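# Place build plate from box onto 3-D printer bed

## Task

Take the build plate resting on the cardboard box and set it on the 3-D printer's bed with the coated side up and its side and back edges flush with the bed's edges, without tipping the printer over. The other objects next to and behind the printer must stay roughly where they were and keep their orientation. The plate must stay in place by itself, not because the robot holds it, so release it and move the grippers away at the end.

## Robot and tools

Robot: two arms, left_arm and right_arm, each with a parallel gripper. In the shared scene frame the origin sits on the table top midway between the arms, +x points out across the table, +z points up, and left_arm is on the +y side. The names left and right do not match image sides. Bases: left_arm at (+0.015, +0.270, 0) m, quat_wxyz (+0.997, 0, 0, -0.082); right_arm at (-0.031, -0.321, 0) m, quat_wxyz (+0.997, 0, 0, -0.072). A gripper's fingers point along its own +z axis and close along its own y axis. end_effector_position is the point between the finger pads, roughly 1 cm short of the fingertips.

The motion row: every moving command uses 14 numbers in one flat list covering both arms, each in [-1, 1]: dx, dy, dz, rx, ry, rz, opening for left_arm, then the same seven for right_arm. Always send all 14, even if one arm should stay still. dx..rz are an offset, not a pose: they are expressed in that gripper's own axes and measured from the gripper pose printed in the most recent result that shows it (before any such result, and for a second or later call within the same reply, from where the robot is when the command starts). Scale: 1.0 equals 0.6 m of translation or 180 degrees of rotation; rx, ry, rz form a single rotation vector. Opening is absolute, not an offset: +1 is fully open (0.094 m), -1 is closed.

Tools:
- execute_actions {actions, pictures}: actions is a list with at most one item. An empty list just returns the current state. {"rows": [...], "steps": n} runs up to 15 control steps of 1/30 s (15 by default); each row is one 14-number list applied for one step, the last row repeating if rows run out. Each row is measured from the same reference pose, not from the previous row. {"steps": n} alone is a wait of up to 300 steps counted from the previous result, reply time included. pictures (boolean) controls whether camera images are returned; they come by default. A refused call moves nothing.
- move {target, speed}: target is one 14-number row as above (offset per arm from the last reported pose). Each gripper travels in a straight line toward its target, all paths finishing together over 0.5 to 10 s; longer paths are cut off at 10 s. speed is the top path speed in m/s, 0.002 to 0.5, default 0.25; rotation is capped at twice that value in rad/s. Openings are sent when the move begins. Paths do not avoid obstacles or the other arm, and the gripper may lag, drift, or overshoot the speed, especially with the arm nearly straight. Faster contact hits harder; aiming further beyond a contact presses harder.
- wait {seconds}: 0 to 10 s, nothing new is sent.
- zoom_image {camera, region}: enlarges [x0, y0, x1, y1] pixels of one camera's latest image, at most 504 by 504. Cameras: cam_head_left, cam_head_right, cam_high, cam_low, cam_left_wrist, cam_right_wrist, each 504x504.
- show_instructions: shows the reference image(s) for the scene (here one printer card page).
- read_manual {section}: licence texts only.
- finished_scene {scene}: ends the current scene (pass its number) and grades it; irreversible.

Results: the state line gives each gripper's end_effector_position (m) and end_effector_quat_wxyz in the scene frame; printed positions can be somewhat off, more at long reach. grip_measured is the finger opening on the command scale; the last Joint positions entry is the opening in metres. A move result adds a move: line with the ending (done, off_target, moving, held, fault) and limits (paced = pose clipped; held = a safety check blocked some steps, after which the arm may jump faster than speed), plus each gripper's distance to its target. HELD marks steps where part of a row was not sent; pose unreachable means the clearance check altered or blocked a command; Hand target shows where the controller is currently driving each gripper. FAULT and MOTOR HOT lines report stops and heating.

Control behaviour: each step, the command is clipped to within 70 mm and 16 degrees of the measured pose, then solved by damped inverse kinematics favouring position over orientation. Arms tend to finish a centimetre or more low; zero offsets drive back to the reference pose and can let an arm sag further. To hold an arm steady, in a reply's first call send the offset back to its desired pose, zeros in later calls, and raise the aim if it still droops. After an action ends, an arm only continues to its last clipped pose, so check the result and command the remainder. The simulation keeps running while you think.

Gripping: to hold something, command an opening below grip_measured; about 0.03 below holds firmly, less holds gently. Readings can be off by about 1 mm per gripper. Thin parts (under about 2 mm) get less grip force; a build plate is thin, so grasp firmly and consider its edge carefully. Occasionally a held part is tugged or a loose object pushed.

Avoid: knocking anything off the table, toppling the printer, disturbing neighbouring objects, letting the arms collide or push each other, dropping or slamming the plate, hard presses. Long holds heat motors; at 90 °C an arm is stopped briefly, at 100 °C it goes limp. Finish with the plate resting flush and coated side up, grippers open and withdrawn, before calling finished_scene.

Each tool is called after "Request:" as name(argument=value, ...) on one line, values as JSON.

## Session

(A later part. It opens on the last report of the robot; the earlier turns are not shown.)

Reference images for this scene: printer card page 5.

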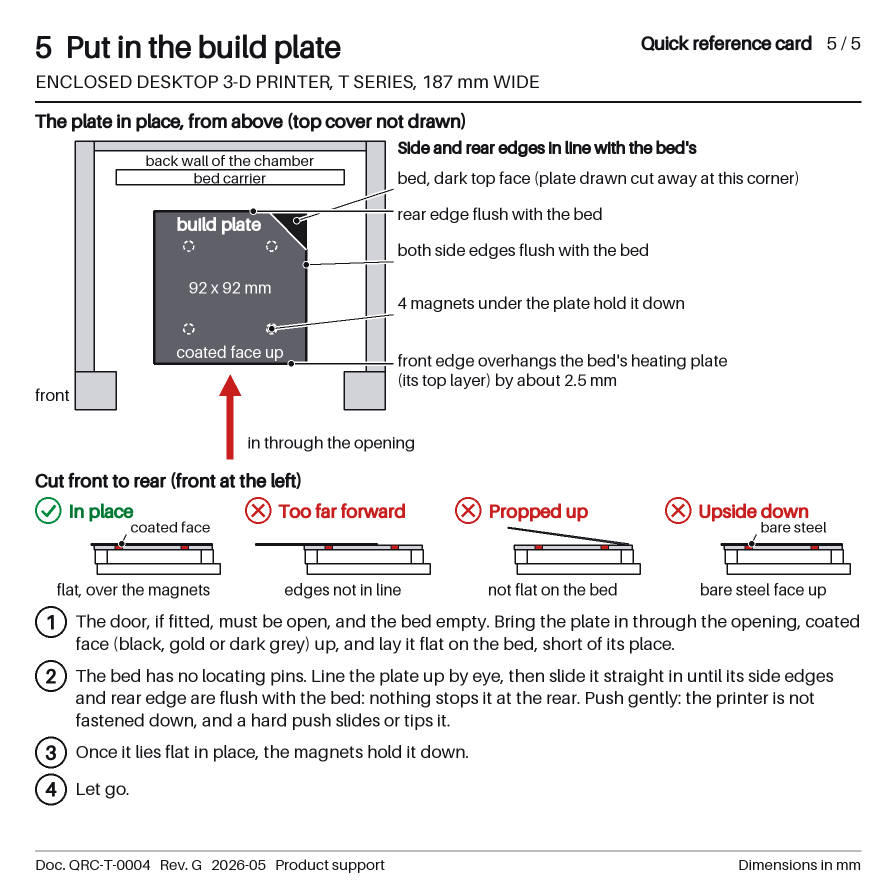

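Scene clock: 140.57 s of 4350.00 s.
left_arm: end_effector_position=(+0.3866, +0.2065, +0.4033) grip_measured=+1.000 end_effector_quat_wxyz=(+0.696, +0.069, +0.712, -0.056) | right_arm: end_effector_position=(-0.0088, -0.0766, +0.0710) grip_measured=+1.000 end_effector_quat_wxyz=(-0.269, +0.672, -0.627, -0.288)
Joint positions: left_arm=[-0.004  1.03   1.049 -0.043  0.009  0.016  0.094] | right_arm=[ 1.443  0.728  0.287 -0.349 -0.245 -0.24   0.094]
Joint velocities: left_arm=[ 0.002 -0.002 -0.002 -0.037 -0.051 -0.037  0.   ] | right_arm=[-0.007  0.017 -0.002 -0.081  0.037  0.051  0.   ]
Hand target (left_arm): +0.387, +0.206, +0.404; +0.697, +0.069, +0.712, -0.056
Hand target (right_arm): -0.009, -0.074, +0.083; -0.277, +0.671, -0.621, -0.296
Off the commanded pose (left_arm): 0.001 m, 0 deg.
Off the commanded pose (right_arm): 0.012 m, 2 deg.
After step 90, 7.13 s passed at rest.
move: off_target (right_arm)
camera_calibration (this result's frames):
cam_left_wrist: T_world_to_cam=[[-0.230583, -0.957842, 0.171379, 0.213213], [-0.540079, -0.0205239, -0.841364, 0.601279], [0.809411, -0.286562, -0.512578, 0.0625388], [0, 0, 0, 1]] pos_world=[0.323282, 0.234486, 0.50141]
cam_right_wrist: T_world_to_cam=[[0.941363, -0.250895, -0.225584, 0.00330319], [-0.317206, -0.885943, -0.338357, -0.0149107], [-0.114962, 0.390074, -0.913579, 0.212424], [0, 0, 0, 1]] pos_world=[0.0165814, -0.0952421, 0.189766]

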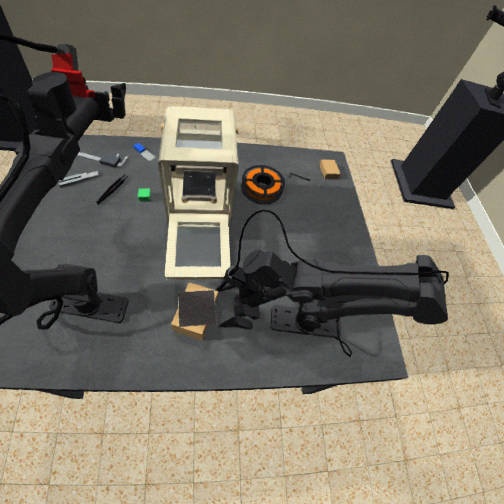

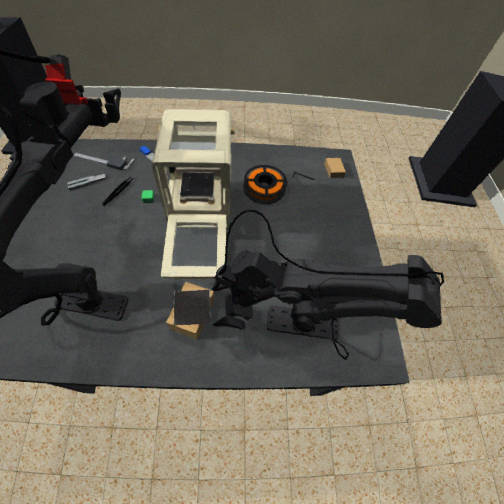

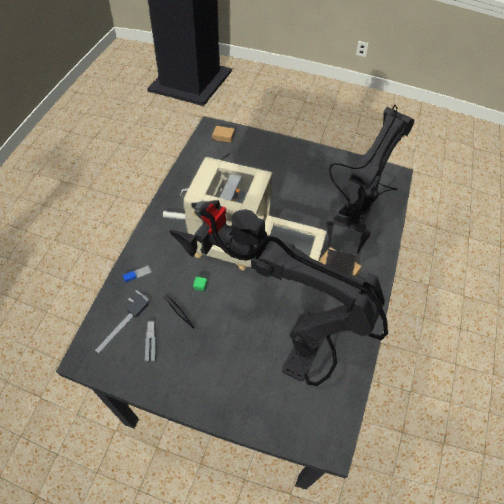

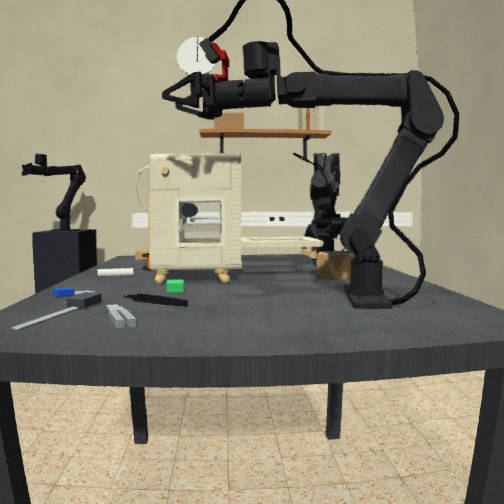

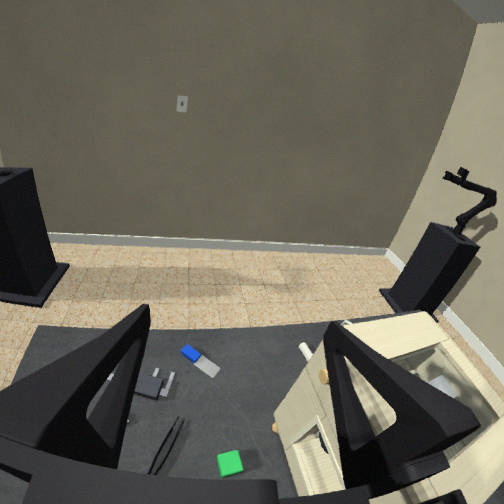

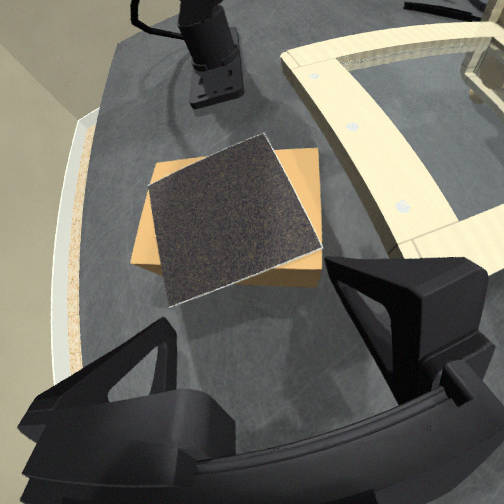

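Request:
move(target=[0,0,0,0,0,0,1,-0.032,0,0.027,0,0,0,1], speed=0.012)

Scene clock: 145.93 s of 4350.00 s.
left_arm: end_effector_position=(+0.3866, +0.2065, +0.4027) grip_measured=+1.000 end_effector_quat_wxyz=(+0.695, +0.069, +0.713, -0.056) | right_arm: end_effector_position=(-0.0117, -0.0608, +0.0627) grip_measured=+1.000 end_effector_quat_wxyz=(-0.255, +0.674, -0.633, -0.282)
Joint positions: left_arm=[-0.004  1.03   1.049 -0.046  0.009  0.016  0.094] | right_arm=[ 1.493  0.876  0.31  -0.247 -0.212 -0.2    0.094]
Joint velocities: left_arm=[-0.007  0.007  0.002 -0.11  -0.051  0.007  0.   ] | right_arm=[-0.007 -0.002 -0.002  0.022 -0.051  0.022  0.   ]
Hand target (left_arm): +0.387, +0.206, +0.403; +0.696, +0.069, +0.713, -0.056
Hand target (right_arm): -0.011, -0.052, +0.073; -0.268, +0.672, -0.627, -0.289
Off the commanded pose (left_arm): 0.001 m, 0 deg.
Off the commanded pose (right_arm): 0.014 m, 2 deg.
After step 90, 0.03 s passed at rest.
move: off_target (right_arm)
camera_calibration (this result's frames):
cam_left_wrist: T_world_to_cam=[[-0.230131, -0.957918, 0.171559, 0.213095], [-0.542293, -0.0201495, -0.839948, 0.600919], [0.808058, -0.286333, -0.514835, 0.0635981], [0, 0, 0, 1]] pos_world=[0.323523, 0.234446, 0.500925]
cam_right_wrist: T_world_to_cam=[[0.938647, -0.258809, -0.227946, 0.00782346], [-0.321619, -0.895504, -0.307627, -0.0071839], [-0.12451, 0.362065, -0.9238, 0.197225], [0, 0, 0, 1]] pos_world=[0.0149025, -0.0758169, 0.18177]

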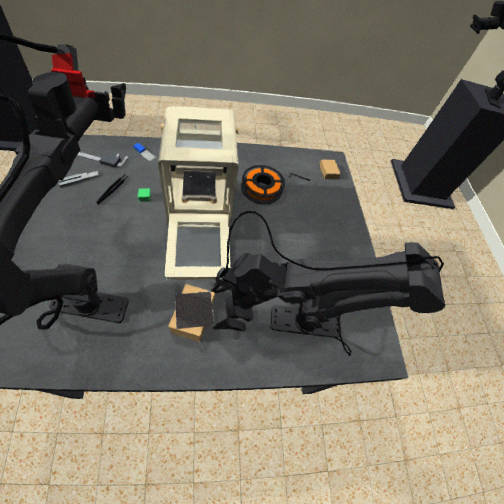

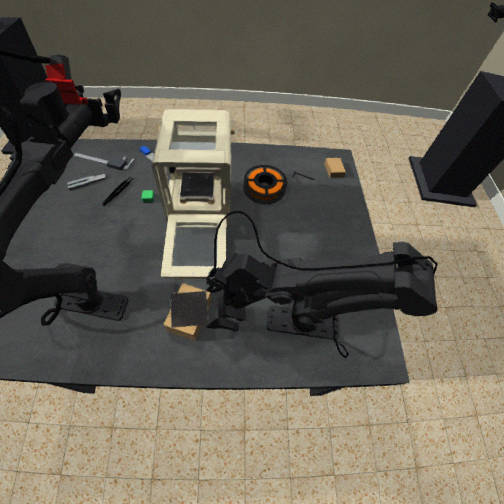

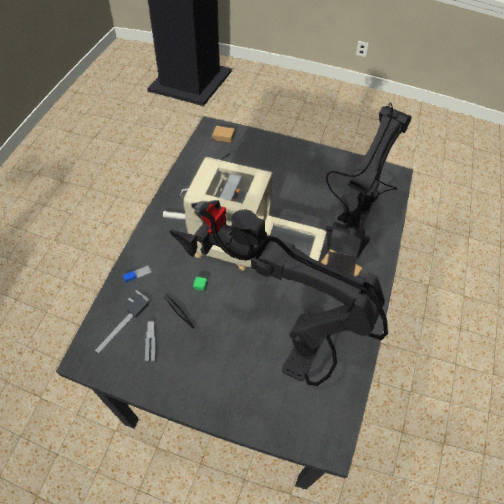

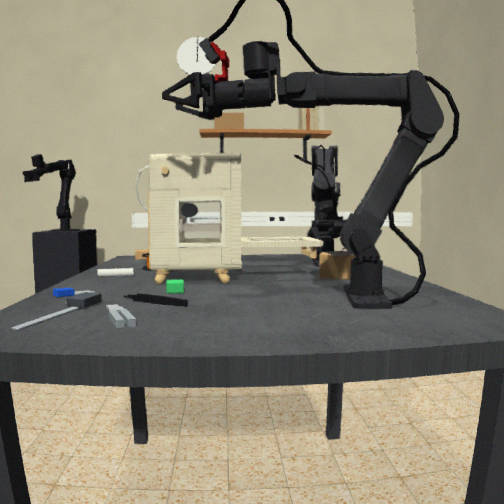

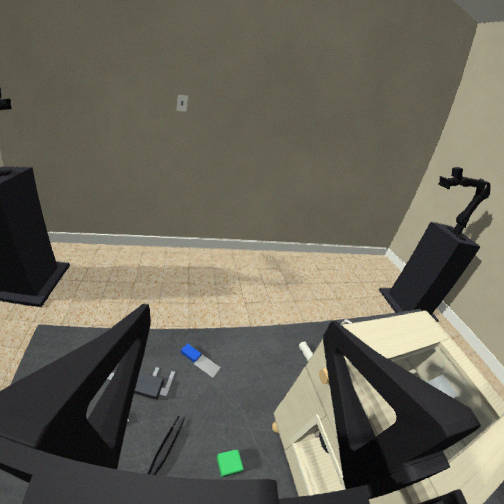

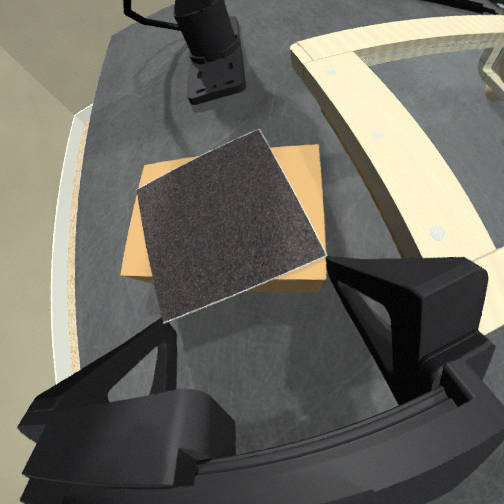

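Request:
move(target=[0.452,-0.392,-0.743,0.535,0.234,0.328,-1,-0.008,0.035,-0.008,0,0,0,1], speed=0.25)

Scene clock: 162.17 s of 4350.00 s.
left_arm: end_effector_position=(-0.0898, +0.0569, +0.1451) grip_measured=-0.984 end_effector_quat_wxyz=(+0.108, +0.831, +0.504, -0.208) | right_arm: end_effector_position=(-0.0326, -0.0625, +0.0633) grip_measured=+1.000 end_effector_quat_wxyz=(-0.249, +0.675, -0.636, -0.280)
Joint positions: left_arm=[-1.828  0.987  0.856 -0.97   0.057  0.047  0.001] | right_arm=[ 1.637  0.85   0.31  -0.269 -0.116 -0.091  0.094]
Joint velocities: left_arm=[-0.002 -0.007  0.002  0.066 -0.051 -0.066 -0.001] | right_arm=[-0.012 -0.022  0.012  0.022  0.037 -0.007  0.   ]
Hand target (left_arm): -0.096, +0.055, +0.146; +0.109, +0.836, +0.491, -0.217
Hand target (right_arm): -0.033, -0.062, +0.069; -0.254, +0.674, -0.634, -0.282
Off the commanded pose (left_arm): 0.012 m, 1 deg.
Off the commanded pose (right_arm): 0.007 m, 1 deg.
After step 90, 8.43 s passed at rest.
move: off_target (left_arm)
camera_calibration (this result's frames):
cam_left_wrist: T_world_to_cam=[[-0.926256, 0.33705, 0.168665, -0.131381], [0.352072, 0.933498, 0.0680214, 0.0175224], [-0.134522, 0.122387, -0.983324, 0.23321], [0, 0, 0, 1]] pos_world=[-0.0964898, -0.000617073, 0.250289]
cam_right_wrist: T_world_to_cam=[[0.937325, -0.260907, -0.230975, 0.0271183], [-0.32292, -0.899465, -0.294424, -0.0163654], [-0.130936, 0.350557, -0.927343, 0.195026], [0, 0, 0, 1]] pos_world=[-0.0051674, -0.0760125, 0.182301]

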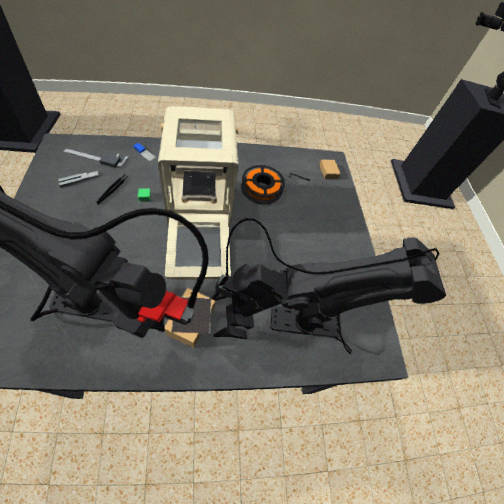

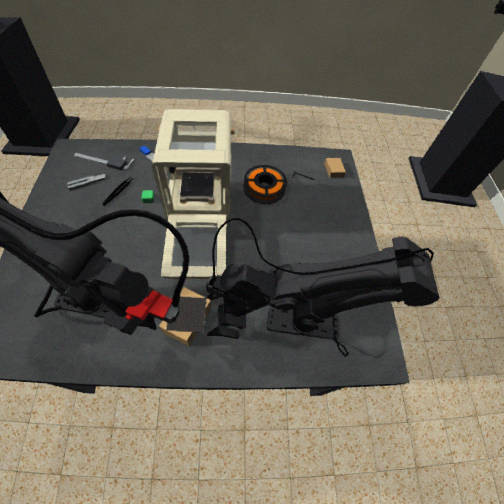

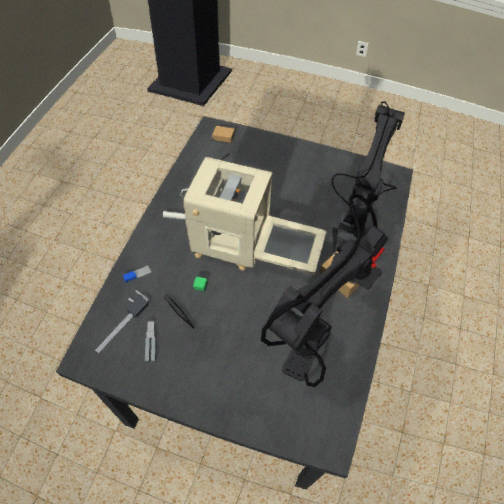

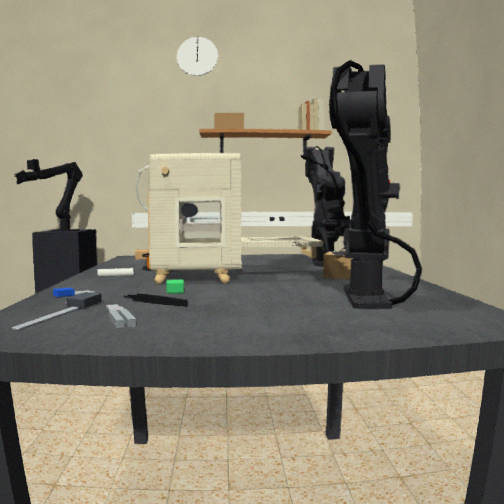

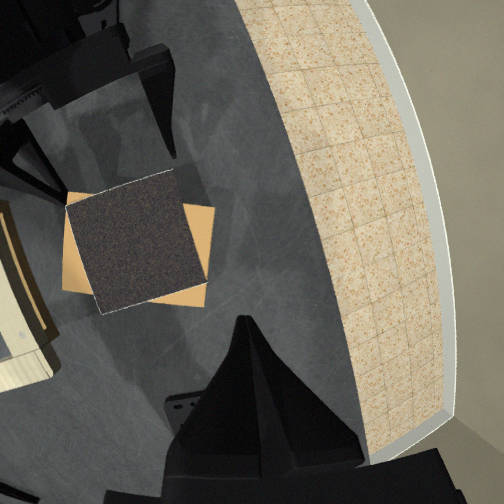

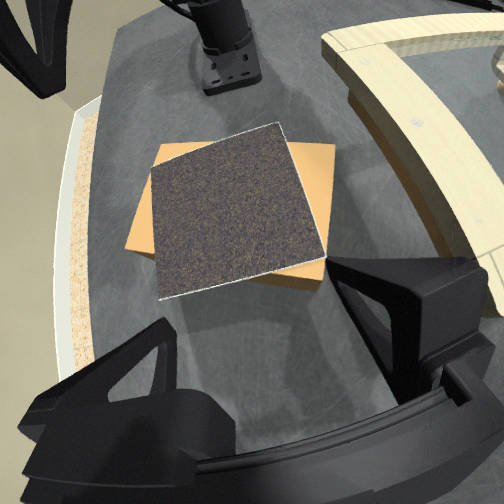

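Request:
move(target=[-0.034,0.038,0.119,0,0,0.5,-1,-0.042,0,-0.043,0.043,-0.025,-0.011,1], speed=0.3)

Scene clock: 187.10 s of 4350.00 s.
left_arm: end_effector_position=(-0.0939, +0.0020, +0.0937) grip_measured=-0.984 end_effector_quat_wxyz=(+0.224, +0.945, -0.231, -0.062) | right_arm: end_effector_position=(-0.0329, -0.0639, +0.0874) grip_measured=+1.000 end_effector_quat_wxyz=(-0.313, +0.661, -0.633, -0.254)
Joint positions: left_arm=[-1.752  1.228  0.781 -0.659  0.075  1.687  0.001] | right_arm=[ 1.807  0.747  0.337 -0.339  0.127 -0.007  0.094]
Joint velocities: left_arm=[ 0.012 -0.017 -0.012  0.022 -0.051  0.037 -0.001] | right_arm=[ 0.002 -0.007 -0.012 -0.022  0.066  0.037  0.   ]
Hand target (left_arm): -0.094, +0.002, +0.091; +0.224, +0.944, -0.232, -0.070
Hand target (right_arm): -0.033, -0.062, +0.099; -0.323, +0.656, -0.631, -0.261
Off the commanded pose (left_arm): 0.004 m, 1 deg.
Off the commanded pose (right_arm): 0.012 m, 1 deg.
After step 90, 18.67 s passed at rest.
move: off_target (right_arm)
camera_calibration (this result's frames):
cam_left_wrist: T_world_to_cam=[[0.249869, 0.888228, -0.385507, 0.0532304], [0.919636, -0.0930924, 0.381579, 0.0997198], [0.303042, -0.449871, -0.840108, 0.217609], [0, 0, 0, 1]] pos_world=[-0.170951, 0.0598986, 0.165285]
cam_right_wrist: T_world_to_cam=[[0.940099, -0.30856, -0.144928, 0.022124], [-0.340861, -0.857323, -0.38576, -0.000523129], [-0.0052199, 0.412053, -0.911145, 0.224486], [0, 0, 0, 1]] pos_world=[-0.0198052, -0.0861221, 0.207544]

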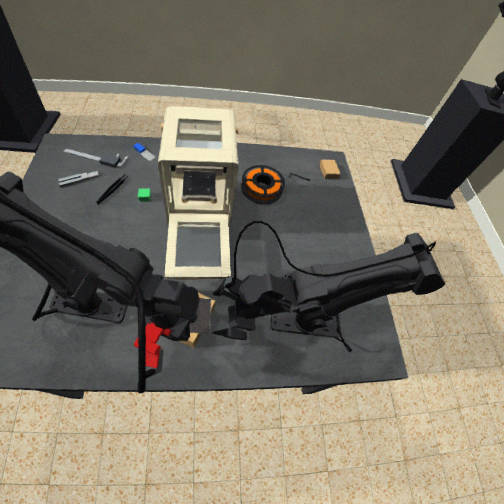

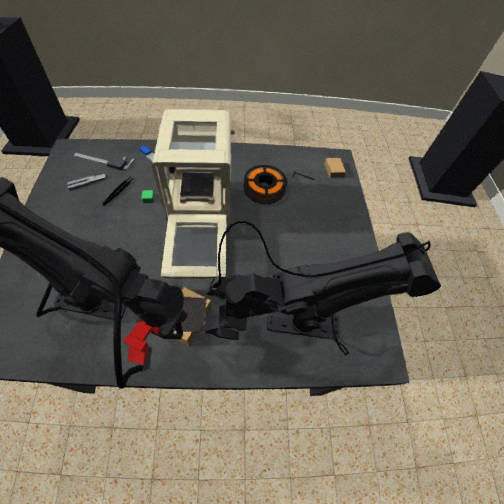

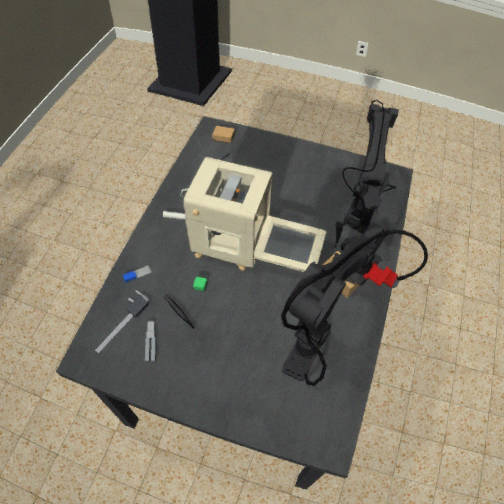

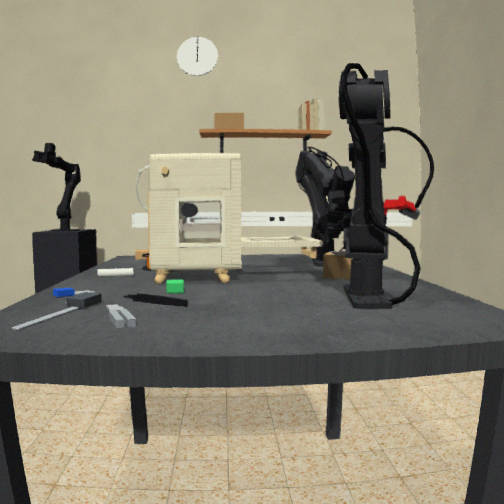

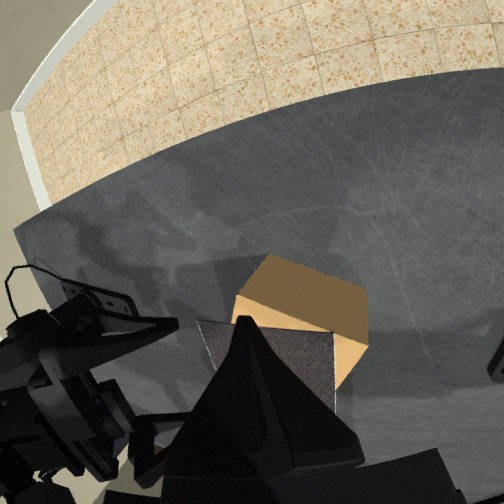

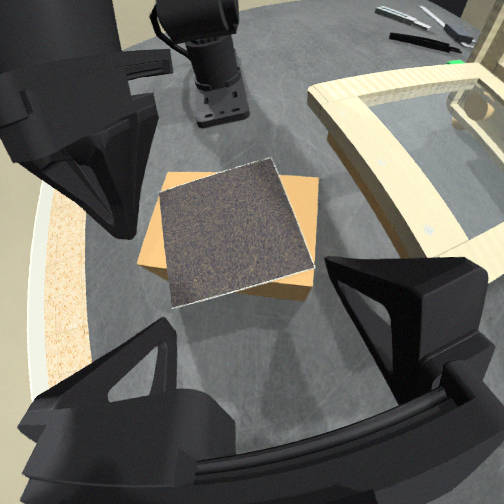

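Request:
move(target=[-0.011,-0.011,0.039,0,0,0,-1,-0.026,0.011,0.037,0,0,0,1], speed=0.025)

Scene clock: 195.80 s of 4350.00 s.
left_arm: end_effector_position=(-0.0995, -0.0016, +0.0758) grip_measured=-0.984 end_effector_quat_wxyz=(+0.230, +0.943, -0.233, -0.060) | right_arm: end_effector_position=(-0.0373, -0.0452, +0.0728) grip_measured=+1.000 end_effector_quat_wxyz=(-0.303, +0.665, -0.637, -0.245)
Joint positions: left_arm=[-1.774  1.263  0.726 -0.558  0.061  1.673  0.001] | right_arm=[ 1.823  0.924  0.348 -0.204  0.138  0.006  0.094]
Joint velocities: left_arm=[0.012 0.017 0.002 0.051 0.051 0.007 0.   ] | right_arm=[-0.002 -0.002 -0.022  0.037  0.022  0.007  0.   ]
Hand target (left_arm): -0.102, +0.001, +0.070; +0.224, +0.945, -0.231, -0.063
Hand target (right_arm): -0.039, -0.037, +0.083; -0.313, +0.661, -0.633, -0.255
Off the commanded pose (left_arm): 0.007 m, 1 deg.
Off the commanded pose (right_arm): 0.013 m, 2 deg.
After step 90, 4.30 s passed at rest.
move: off_target (right_arm)
camera_calibration (this result's frames):
cam_left_wrist: T_world_to_cam=[[0.253577, 0.882887, -0.395233, 0.0519391], [0.918465, -0.0915542, 0.384759, 0.110949], [0.303513, -0.460574, -0.834117, 0.202233], [0, 0, 0, 1]] pos_world=[-0.176454, 0.0574446, 0.146525]
cam_right_wrist: T_world_to_cam=[[0.940181, -0.312782, -0.13501, 0.0290558], [-0.340647, -0.868335, -0.360492, 0.00604818], [-0.00447842, 0.384919, -0.92294, 0.203103], [0, 0, 0, 1]] pos_world=[-0.0243478, -0.0638383, 0.193555]

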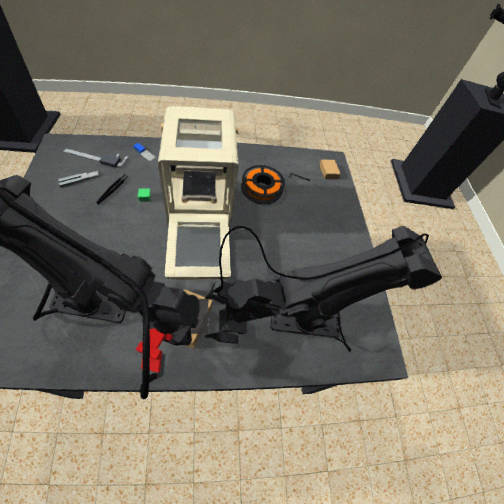

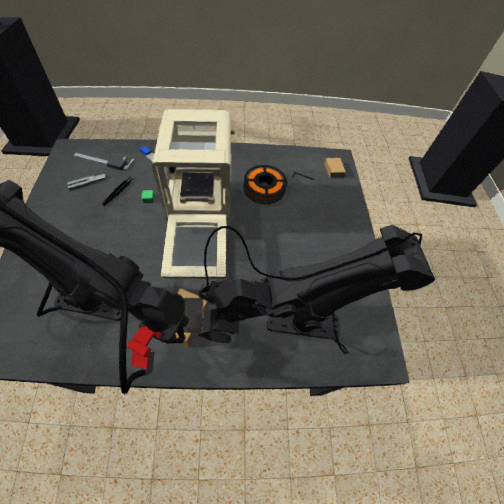

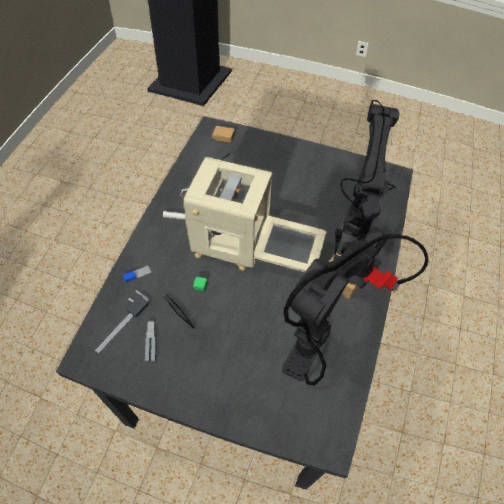

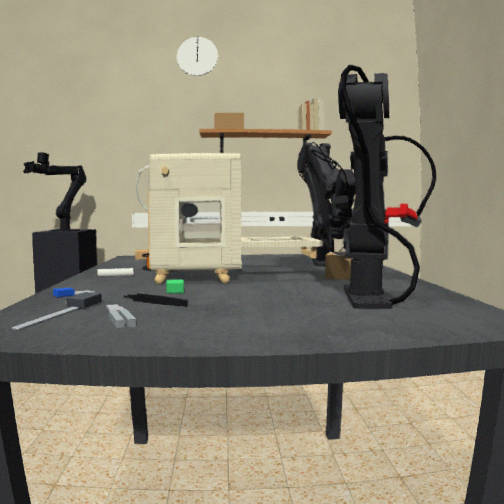

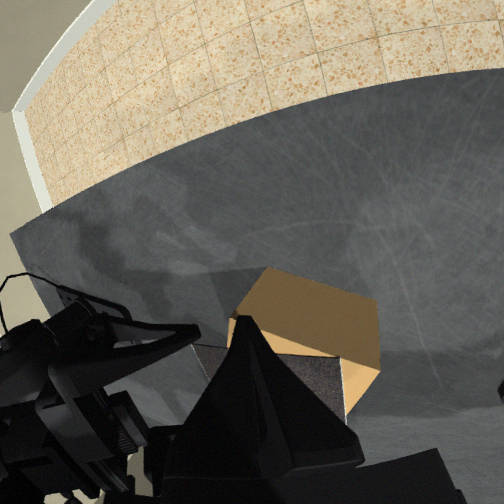

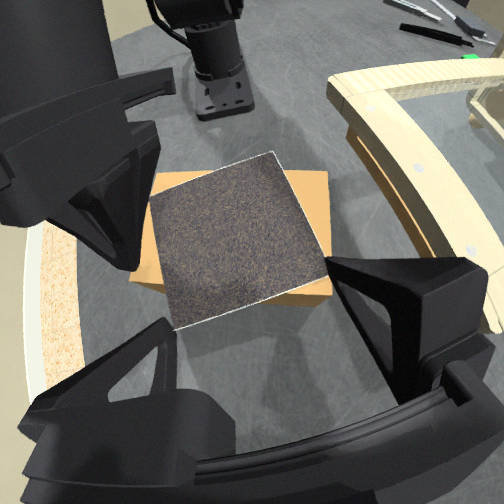

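Request:
move(target=[0.003,-0.010,0.017,0,0,0,-1,-0.038,0.0,0.005,0,-0.01,0,1], speed=0.015)

Scene clock: 200.63 s of 4350.00 s.
left_arm: end_effector_position=(-0.1015, -0.0072, +0.0753) grip_measured=-0.984 end_effector_quat_wxyz=(+0.246, +0.939, -0.233, -0.062) | right_arm: end_effector_position=(-0.0384, -0.0350, +0.0776) grip_measured=+1.000 end_effector_quat_wxyz=(-0.305, +0.664, -0.636, -0.247)
Joint positions: left_arm=[-1.774  1.263  0.707 -0.506  0.06   1.674  0.001] | right_arm=[ 1.823  0.973  0.381 -0.181  0.138  0.006  0.094]
Joint velocities: left_arm=[-0.022  0.002  0.002  0.022 -0.007 -0.022  0.001] | right_arm=[-0.002 -0.022 -0.002 -0.007  0.037  0.037  0.   ]
Hand target (left_arm): -0.098, -0.002, +0.064; +0.230, +0.943, -0.233, -0.060
Hand target (right_arm): -0.039, -0.027, +0.087; -0.313, +0.662, -0.632, -0.255
Off the commanded pose (left_arm): 0.013 m, 2 deg.
Off the commanded pose (right_arm): 0.012 m, 1 deg.
After step 90, 0.13 s passed at rest.
move: off_target (left_arm, right_arm)
camera_calibration (this result's frames):
cam_left_wrist: T_world_to_cam=[[0.24929, 0.869775, -0.425848, 0.0589915], [0.92267, -0.0797433, 0.377255, 0.113543], [0.294169, -0.486963, -0.822394, 0.197842], [0, 0, 0, 1]] pos_world=[-0.177668, 0.0540866, 0.14499]
cam_right_wrist: T_world_to_cam=[[0.93996, -0.312095, -0.138103, 0.0341958], [-0.341244, -0.865756, -0.366086, 0.0167768], [-0.00530977, 0.391233, -0.920276, 0.203607], [0, 0, 0, 1]] pos_world=[-0.0253366, -0.0544608, 0.198239]

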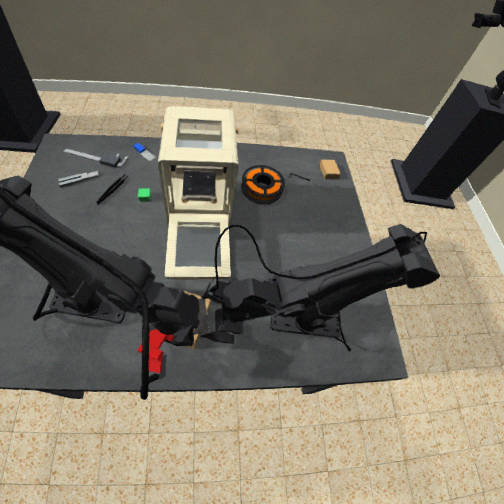

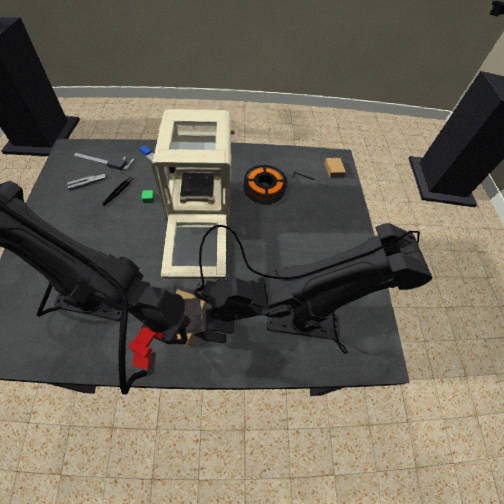

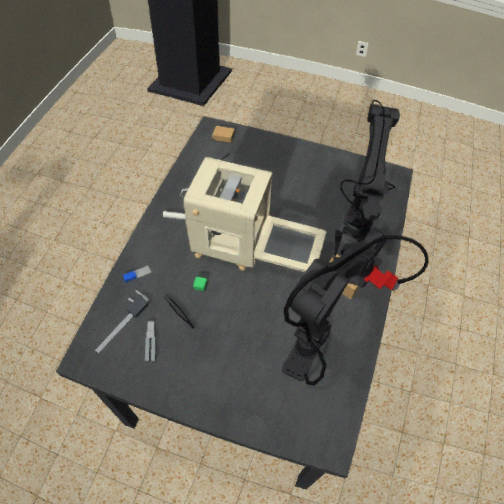

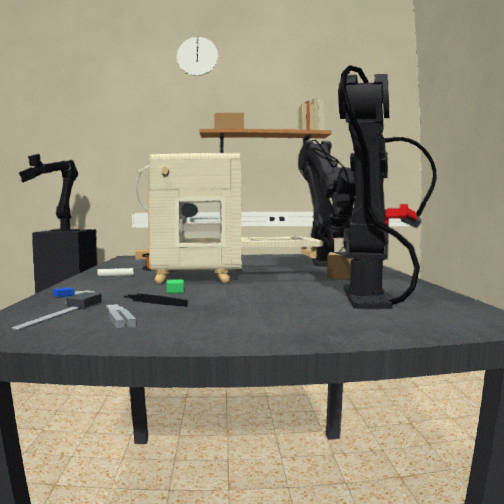

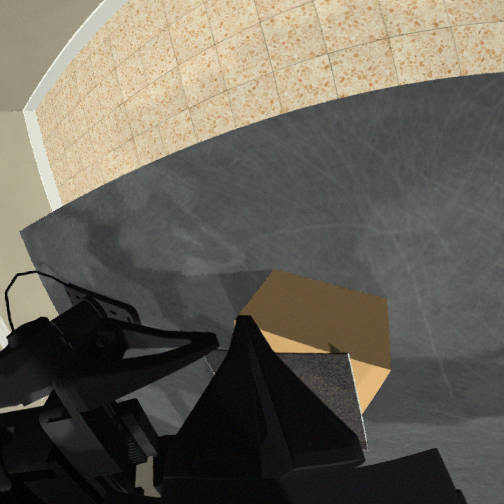

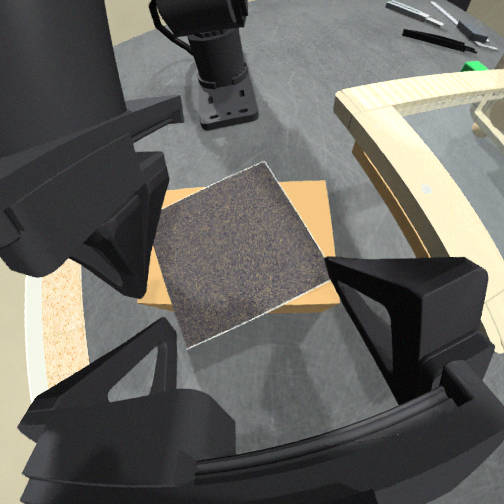

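Request:
move(target=[-0.002,-0.010,0.010,0,0,0,-1,-0.023,-0.038,0.005,-0.028,-0.005,-0.051,1], speed=0.03)

Scene clock: 208.60 s of 4350.00 s.
left_arm: end_effector_position=(-0.1023, -0.0115, +0.0753) grip_measured=-0.984 end_effector_quat_wxyz=(+0.258, +0.936, -0.232, -0.061) | right_arm: end_effector_position=(-0.0166, -0.0272, +0.0817) grip_measured=+1.000 end_effector_quat_wxyz=(-0.299, +0.723, -0.570, -0.250)
Joint positions: left_arm=[-1.774  1.263  0.695 -0.469  0.056  1.674  0.001] | right_arm=[ 1.601  1.011  0.416 -0.18  -0.103 -0.308  0.094]
Joint velocities: left_arm=[-0.007 -0.002 -0.007 -0.051  0.022 -0.037 -0.   ] | right_arm=[-0.012  0.012  0.012  0.037  0.007 -0.066  0.   ]
Hand target (left_arm): -0.102, -0.005, +0.067; +0.246, +0.939, -0.233, -0.062
Hand target (right_arm): -0.016, -0.023, +0.088; -0.300, +0.724, -0.567, -0.254
Off the commanded pose (left_arm): 0.011 m, 1 deg.
Off the commanded pose (right_arm): 0.007 m, 1 deg.
After step 90, 1.67 s passed at rest.
move: off_target (left_arm)
camera_calibration (this result's frames):
cam_left_wrist: T_world_to_cam=[[0.245075, 0.859604, -0.448351, 0.0641316], [0.924893, -0.0686274, 0.373983, 0.114595], [0.290709, -0.506331, -0.811861, 0.194626], [0, 0, 0, 1]] pos_world=[-0.178285, 0.0512819, 0.143906]
cam_right_wrist: T_world_to_cam=[[0.985267, -0.151121, -0.0800651, 0.0170463], [-0.170231, -0.911549, -0.3743, 0.0346864], [-0.0164185, 0.382415, -0.923845, 0.204286], [0, 0, 0, 1]] pos_world=[-0.00753641, -0.0439277, 0.203077]

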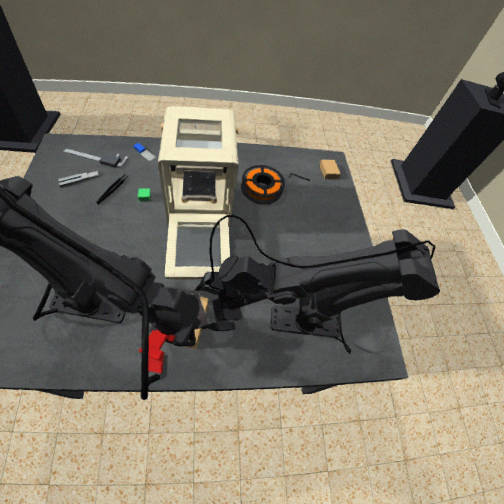

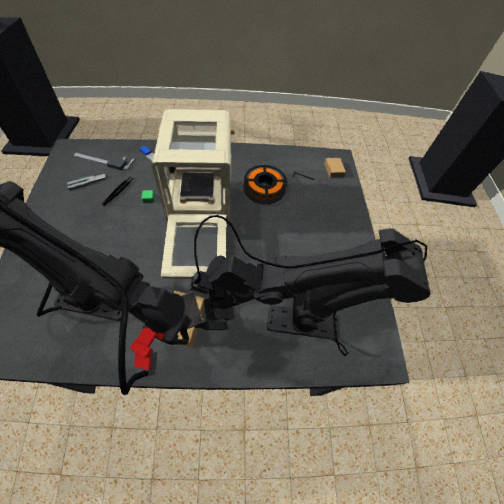

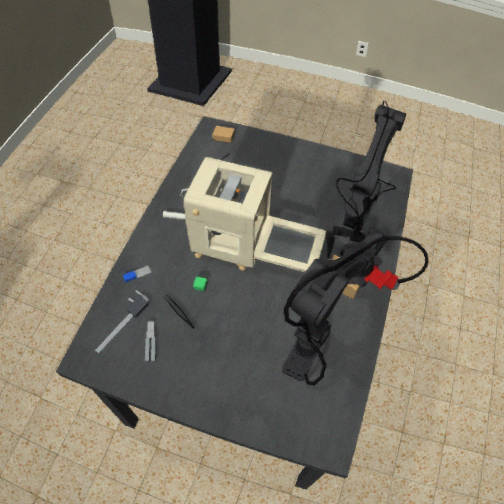

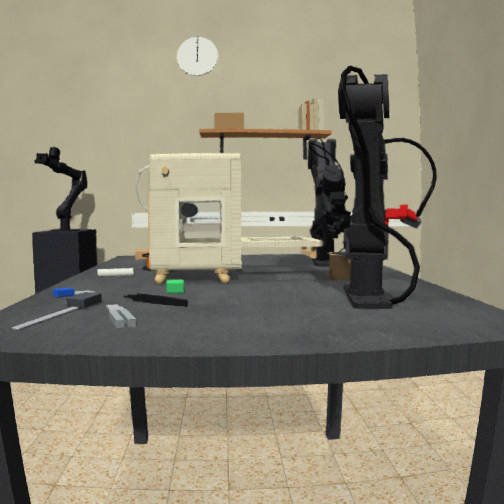

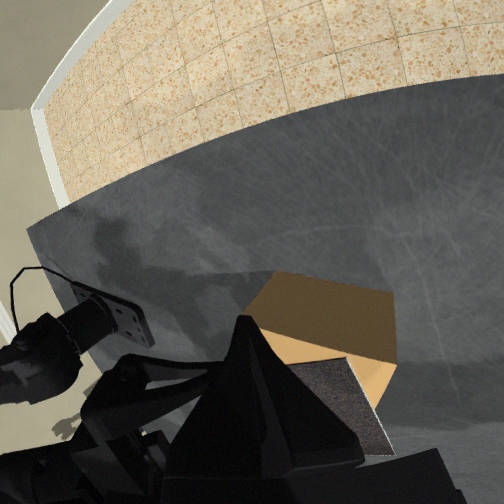

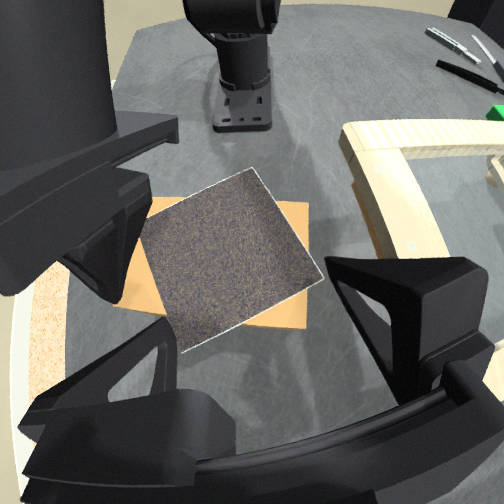

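Request:
move(target=[-0.046,0.012,0.022,0,0,0,-1,-0.02,0.052,-0.008,0,0,0,1], speed=0.02)

Scene clock: 215.20 s of 4350.00 s.
left_arm: end_effector_position=(-0.1302, -0.0080, +0.0655) grip_measured=-0.984 end_effector_quat_wxyz=(+0.255, +0.935, -0.238, -0.063) | right_arm: end_effector_position=(-0.0455, -0.0303, +0.0781) grip_measured=+1.000 end_effector_quat_wxyz=(-0.295, +0.724, -0.576, -0.239)
Joint positions: left_arm=[-1.891  1.319  0.695 -0.416  0.004  1.584  0.001] | right_arm=[ 1.79   1.011  0.417 -0.198  0.046 -0.171  0.094]
Joint velocities: left_arm=[-0.002  0.002  0.007  0.022  0.051  0.081  0.001] | right_arm=[-0.007  0.007 -0.002 -0.081  0.022  0.022  0.   ]
Hand target (left_arm): -0.133, -0.011, +0.068; +0.258, +0.936, -0.232, -0.062
Hand target (right_arm): -0.050, -0.028, +0.088; -0.299, +0.723, -0.570, -0.251
Off the commanded pose (left_arm): 0.004 m, 1 deg.
Off the commanded pose (right_arm): 0.012 m, 1 deg.
After step 90, 1.67 s passed at rest.
move: off_target (right_arm)
camera_calibration (this result's frames):
cam_left_wrist: T_world_to_cam=[[0.256484, 0.859009, -0.443081, 0.0646604], [0.923508, -0.0825224, 0.374598, 0.143911], [0.285219, -0.505267, -0.814467, 0.196029], [0, 0, 0, 1]] pos_world=[-0.205399, 0.0553791, 0.1344]
cam_right_wrist: T_world_to_cam=[[0.983947, -0.164503, -0.0691805, 0.0434764], [-0.178389, -0.917449, -0.355619, 0.0235632], [-0.00496907, 0.362251, -0.932067, 0.202242], [0, 0, 0, 1]] pos_world=[-0.0375701, -0.0444923, 0.19989]

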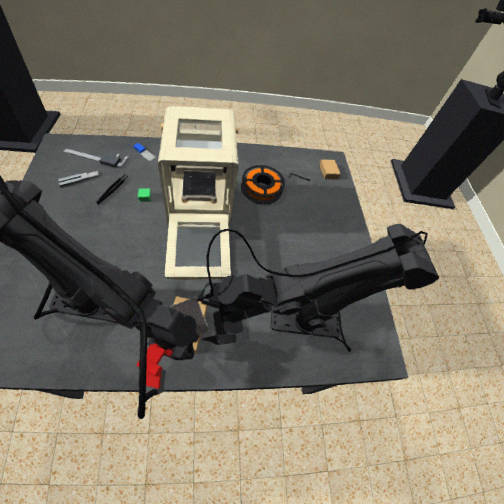

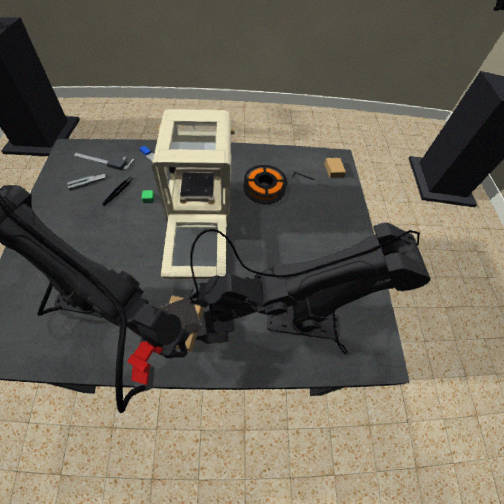

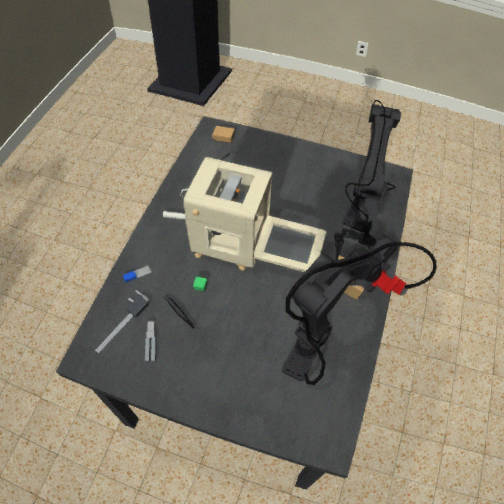

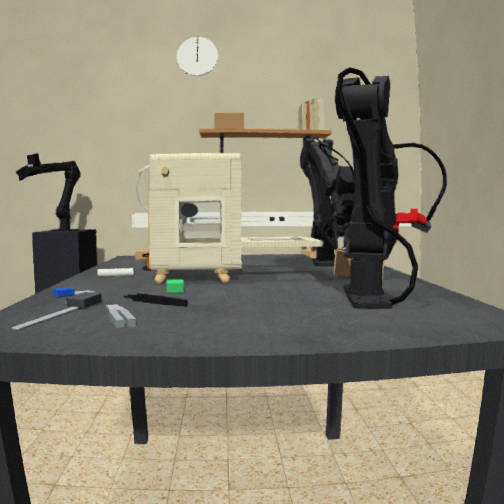

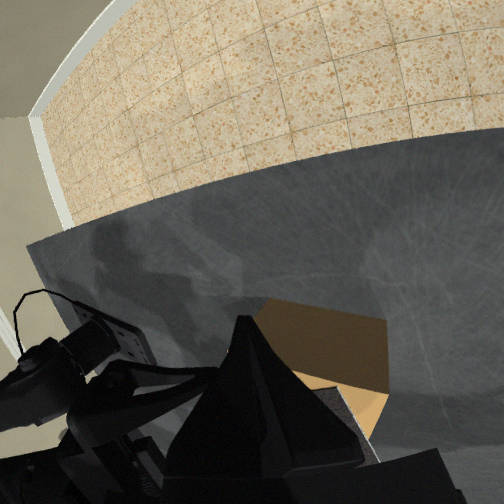

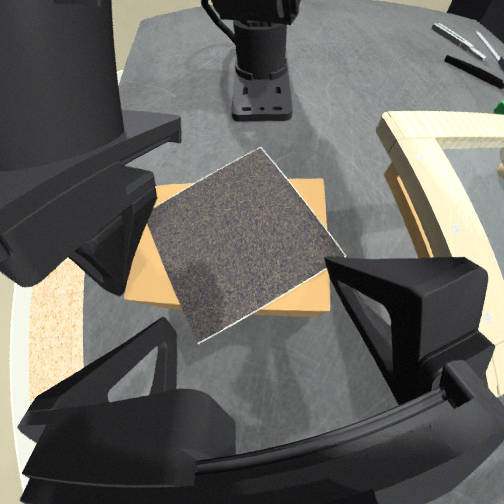

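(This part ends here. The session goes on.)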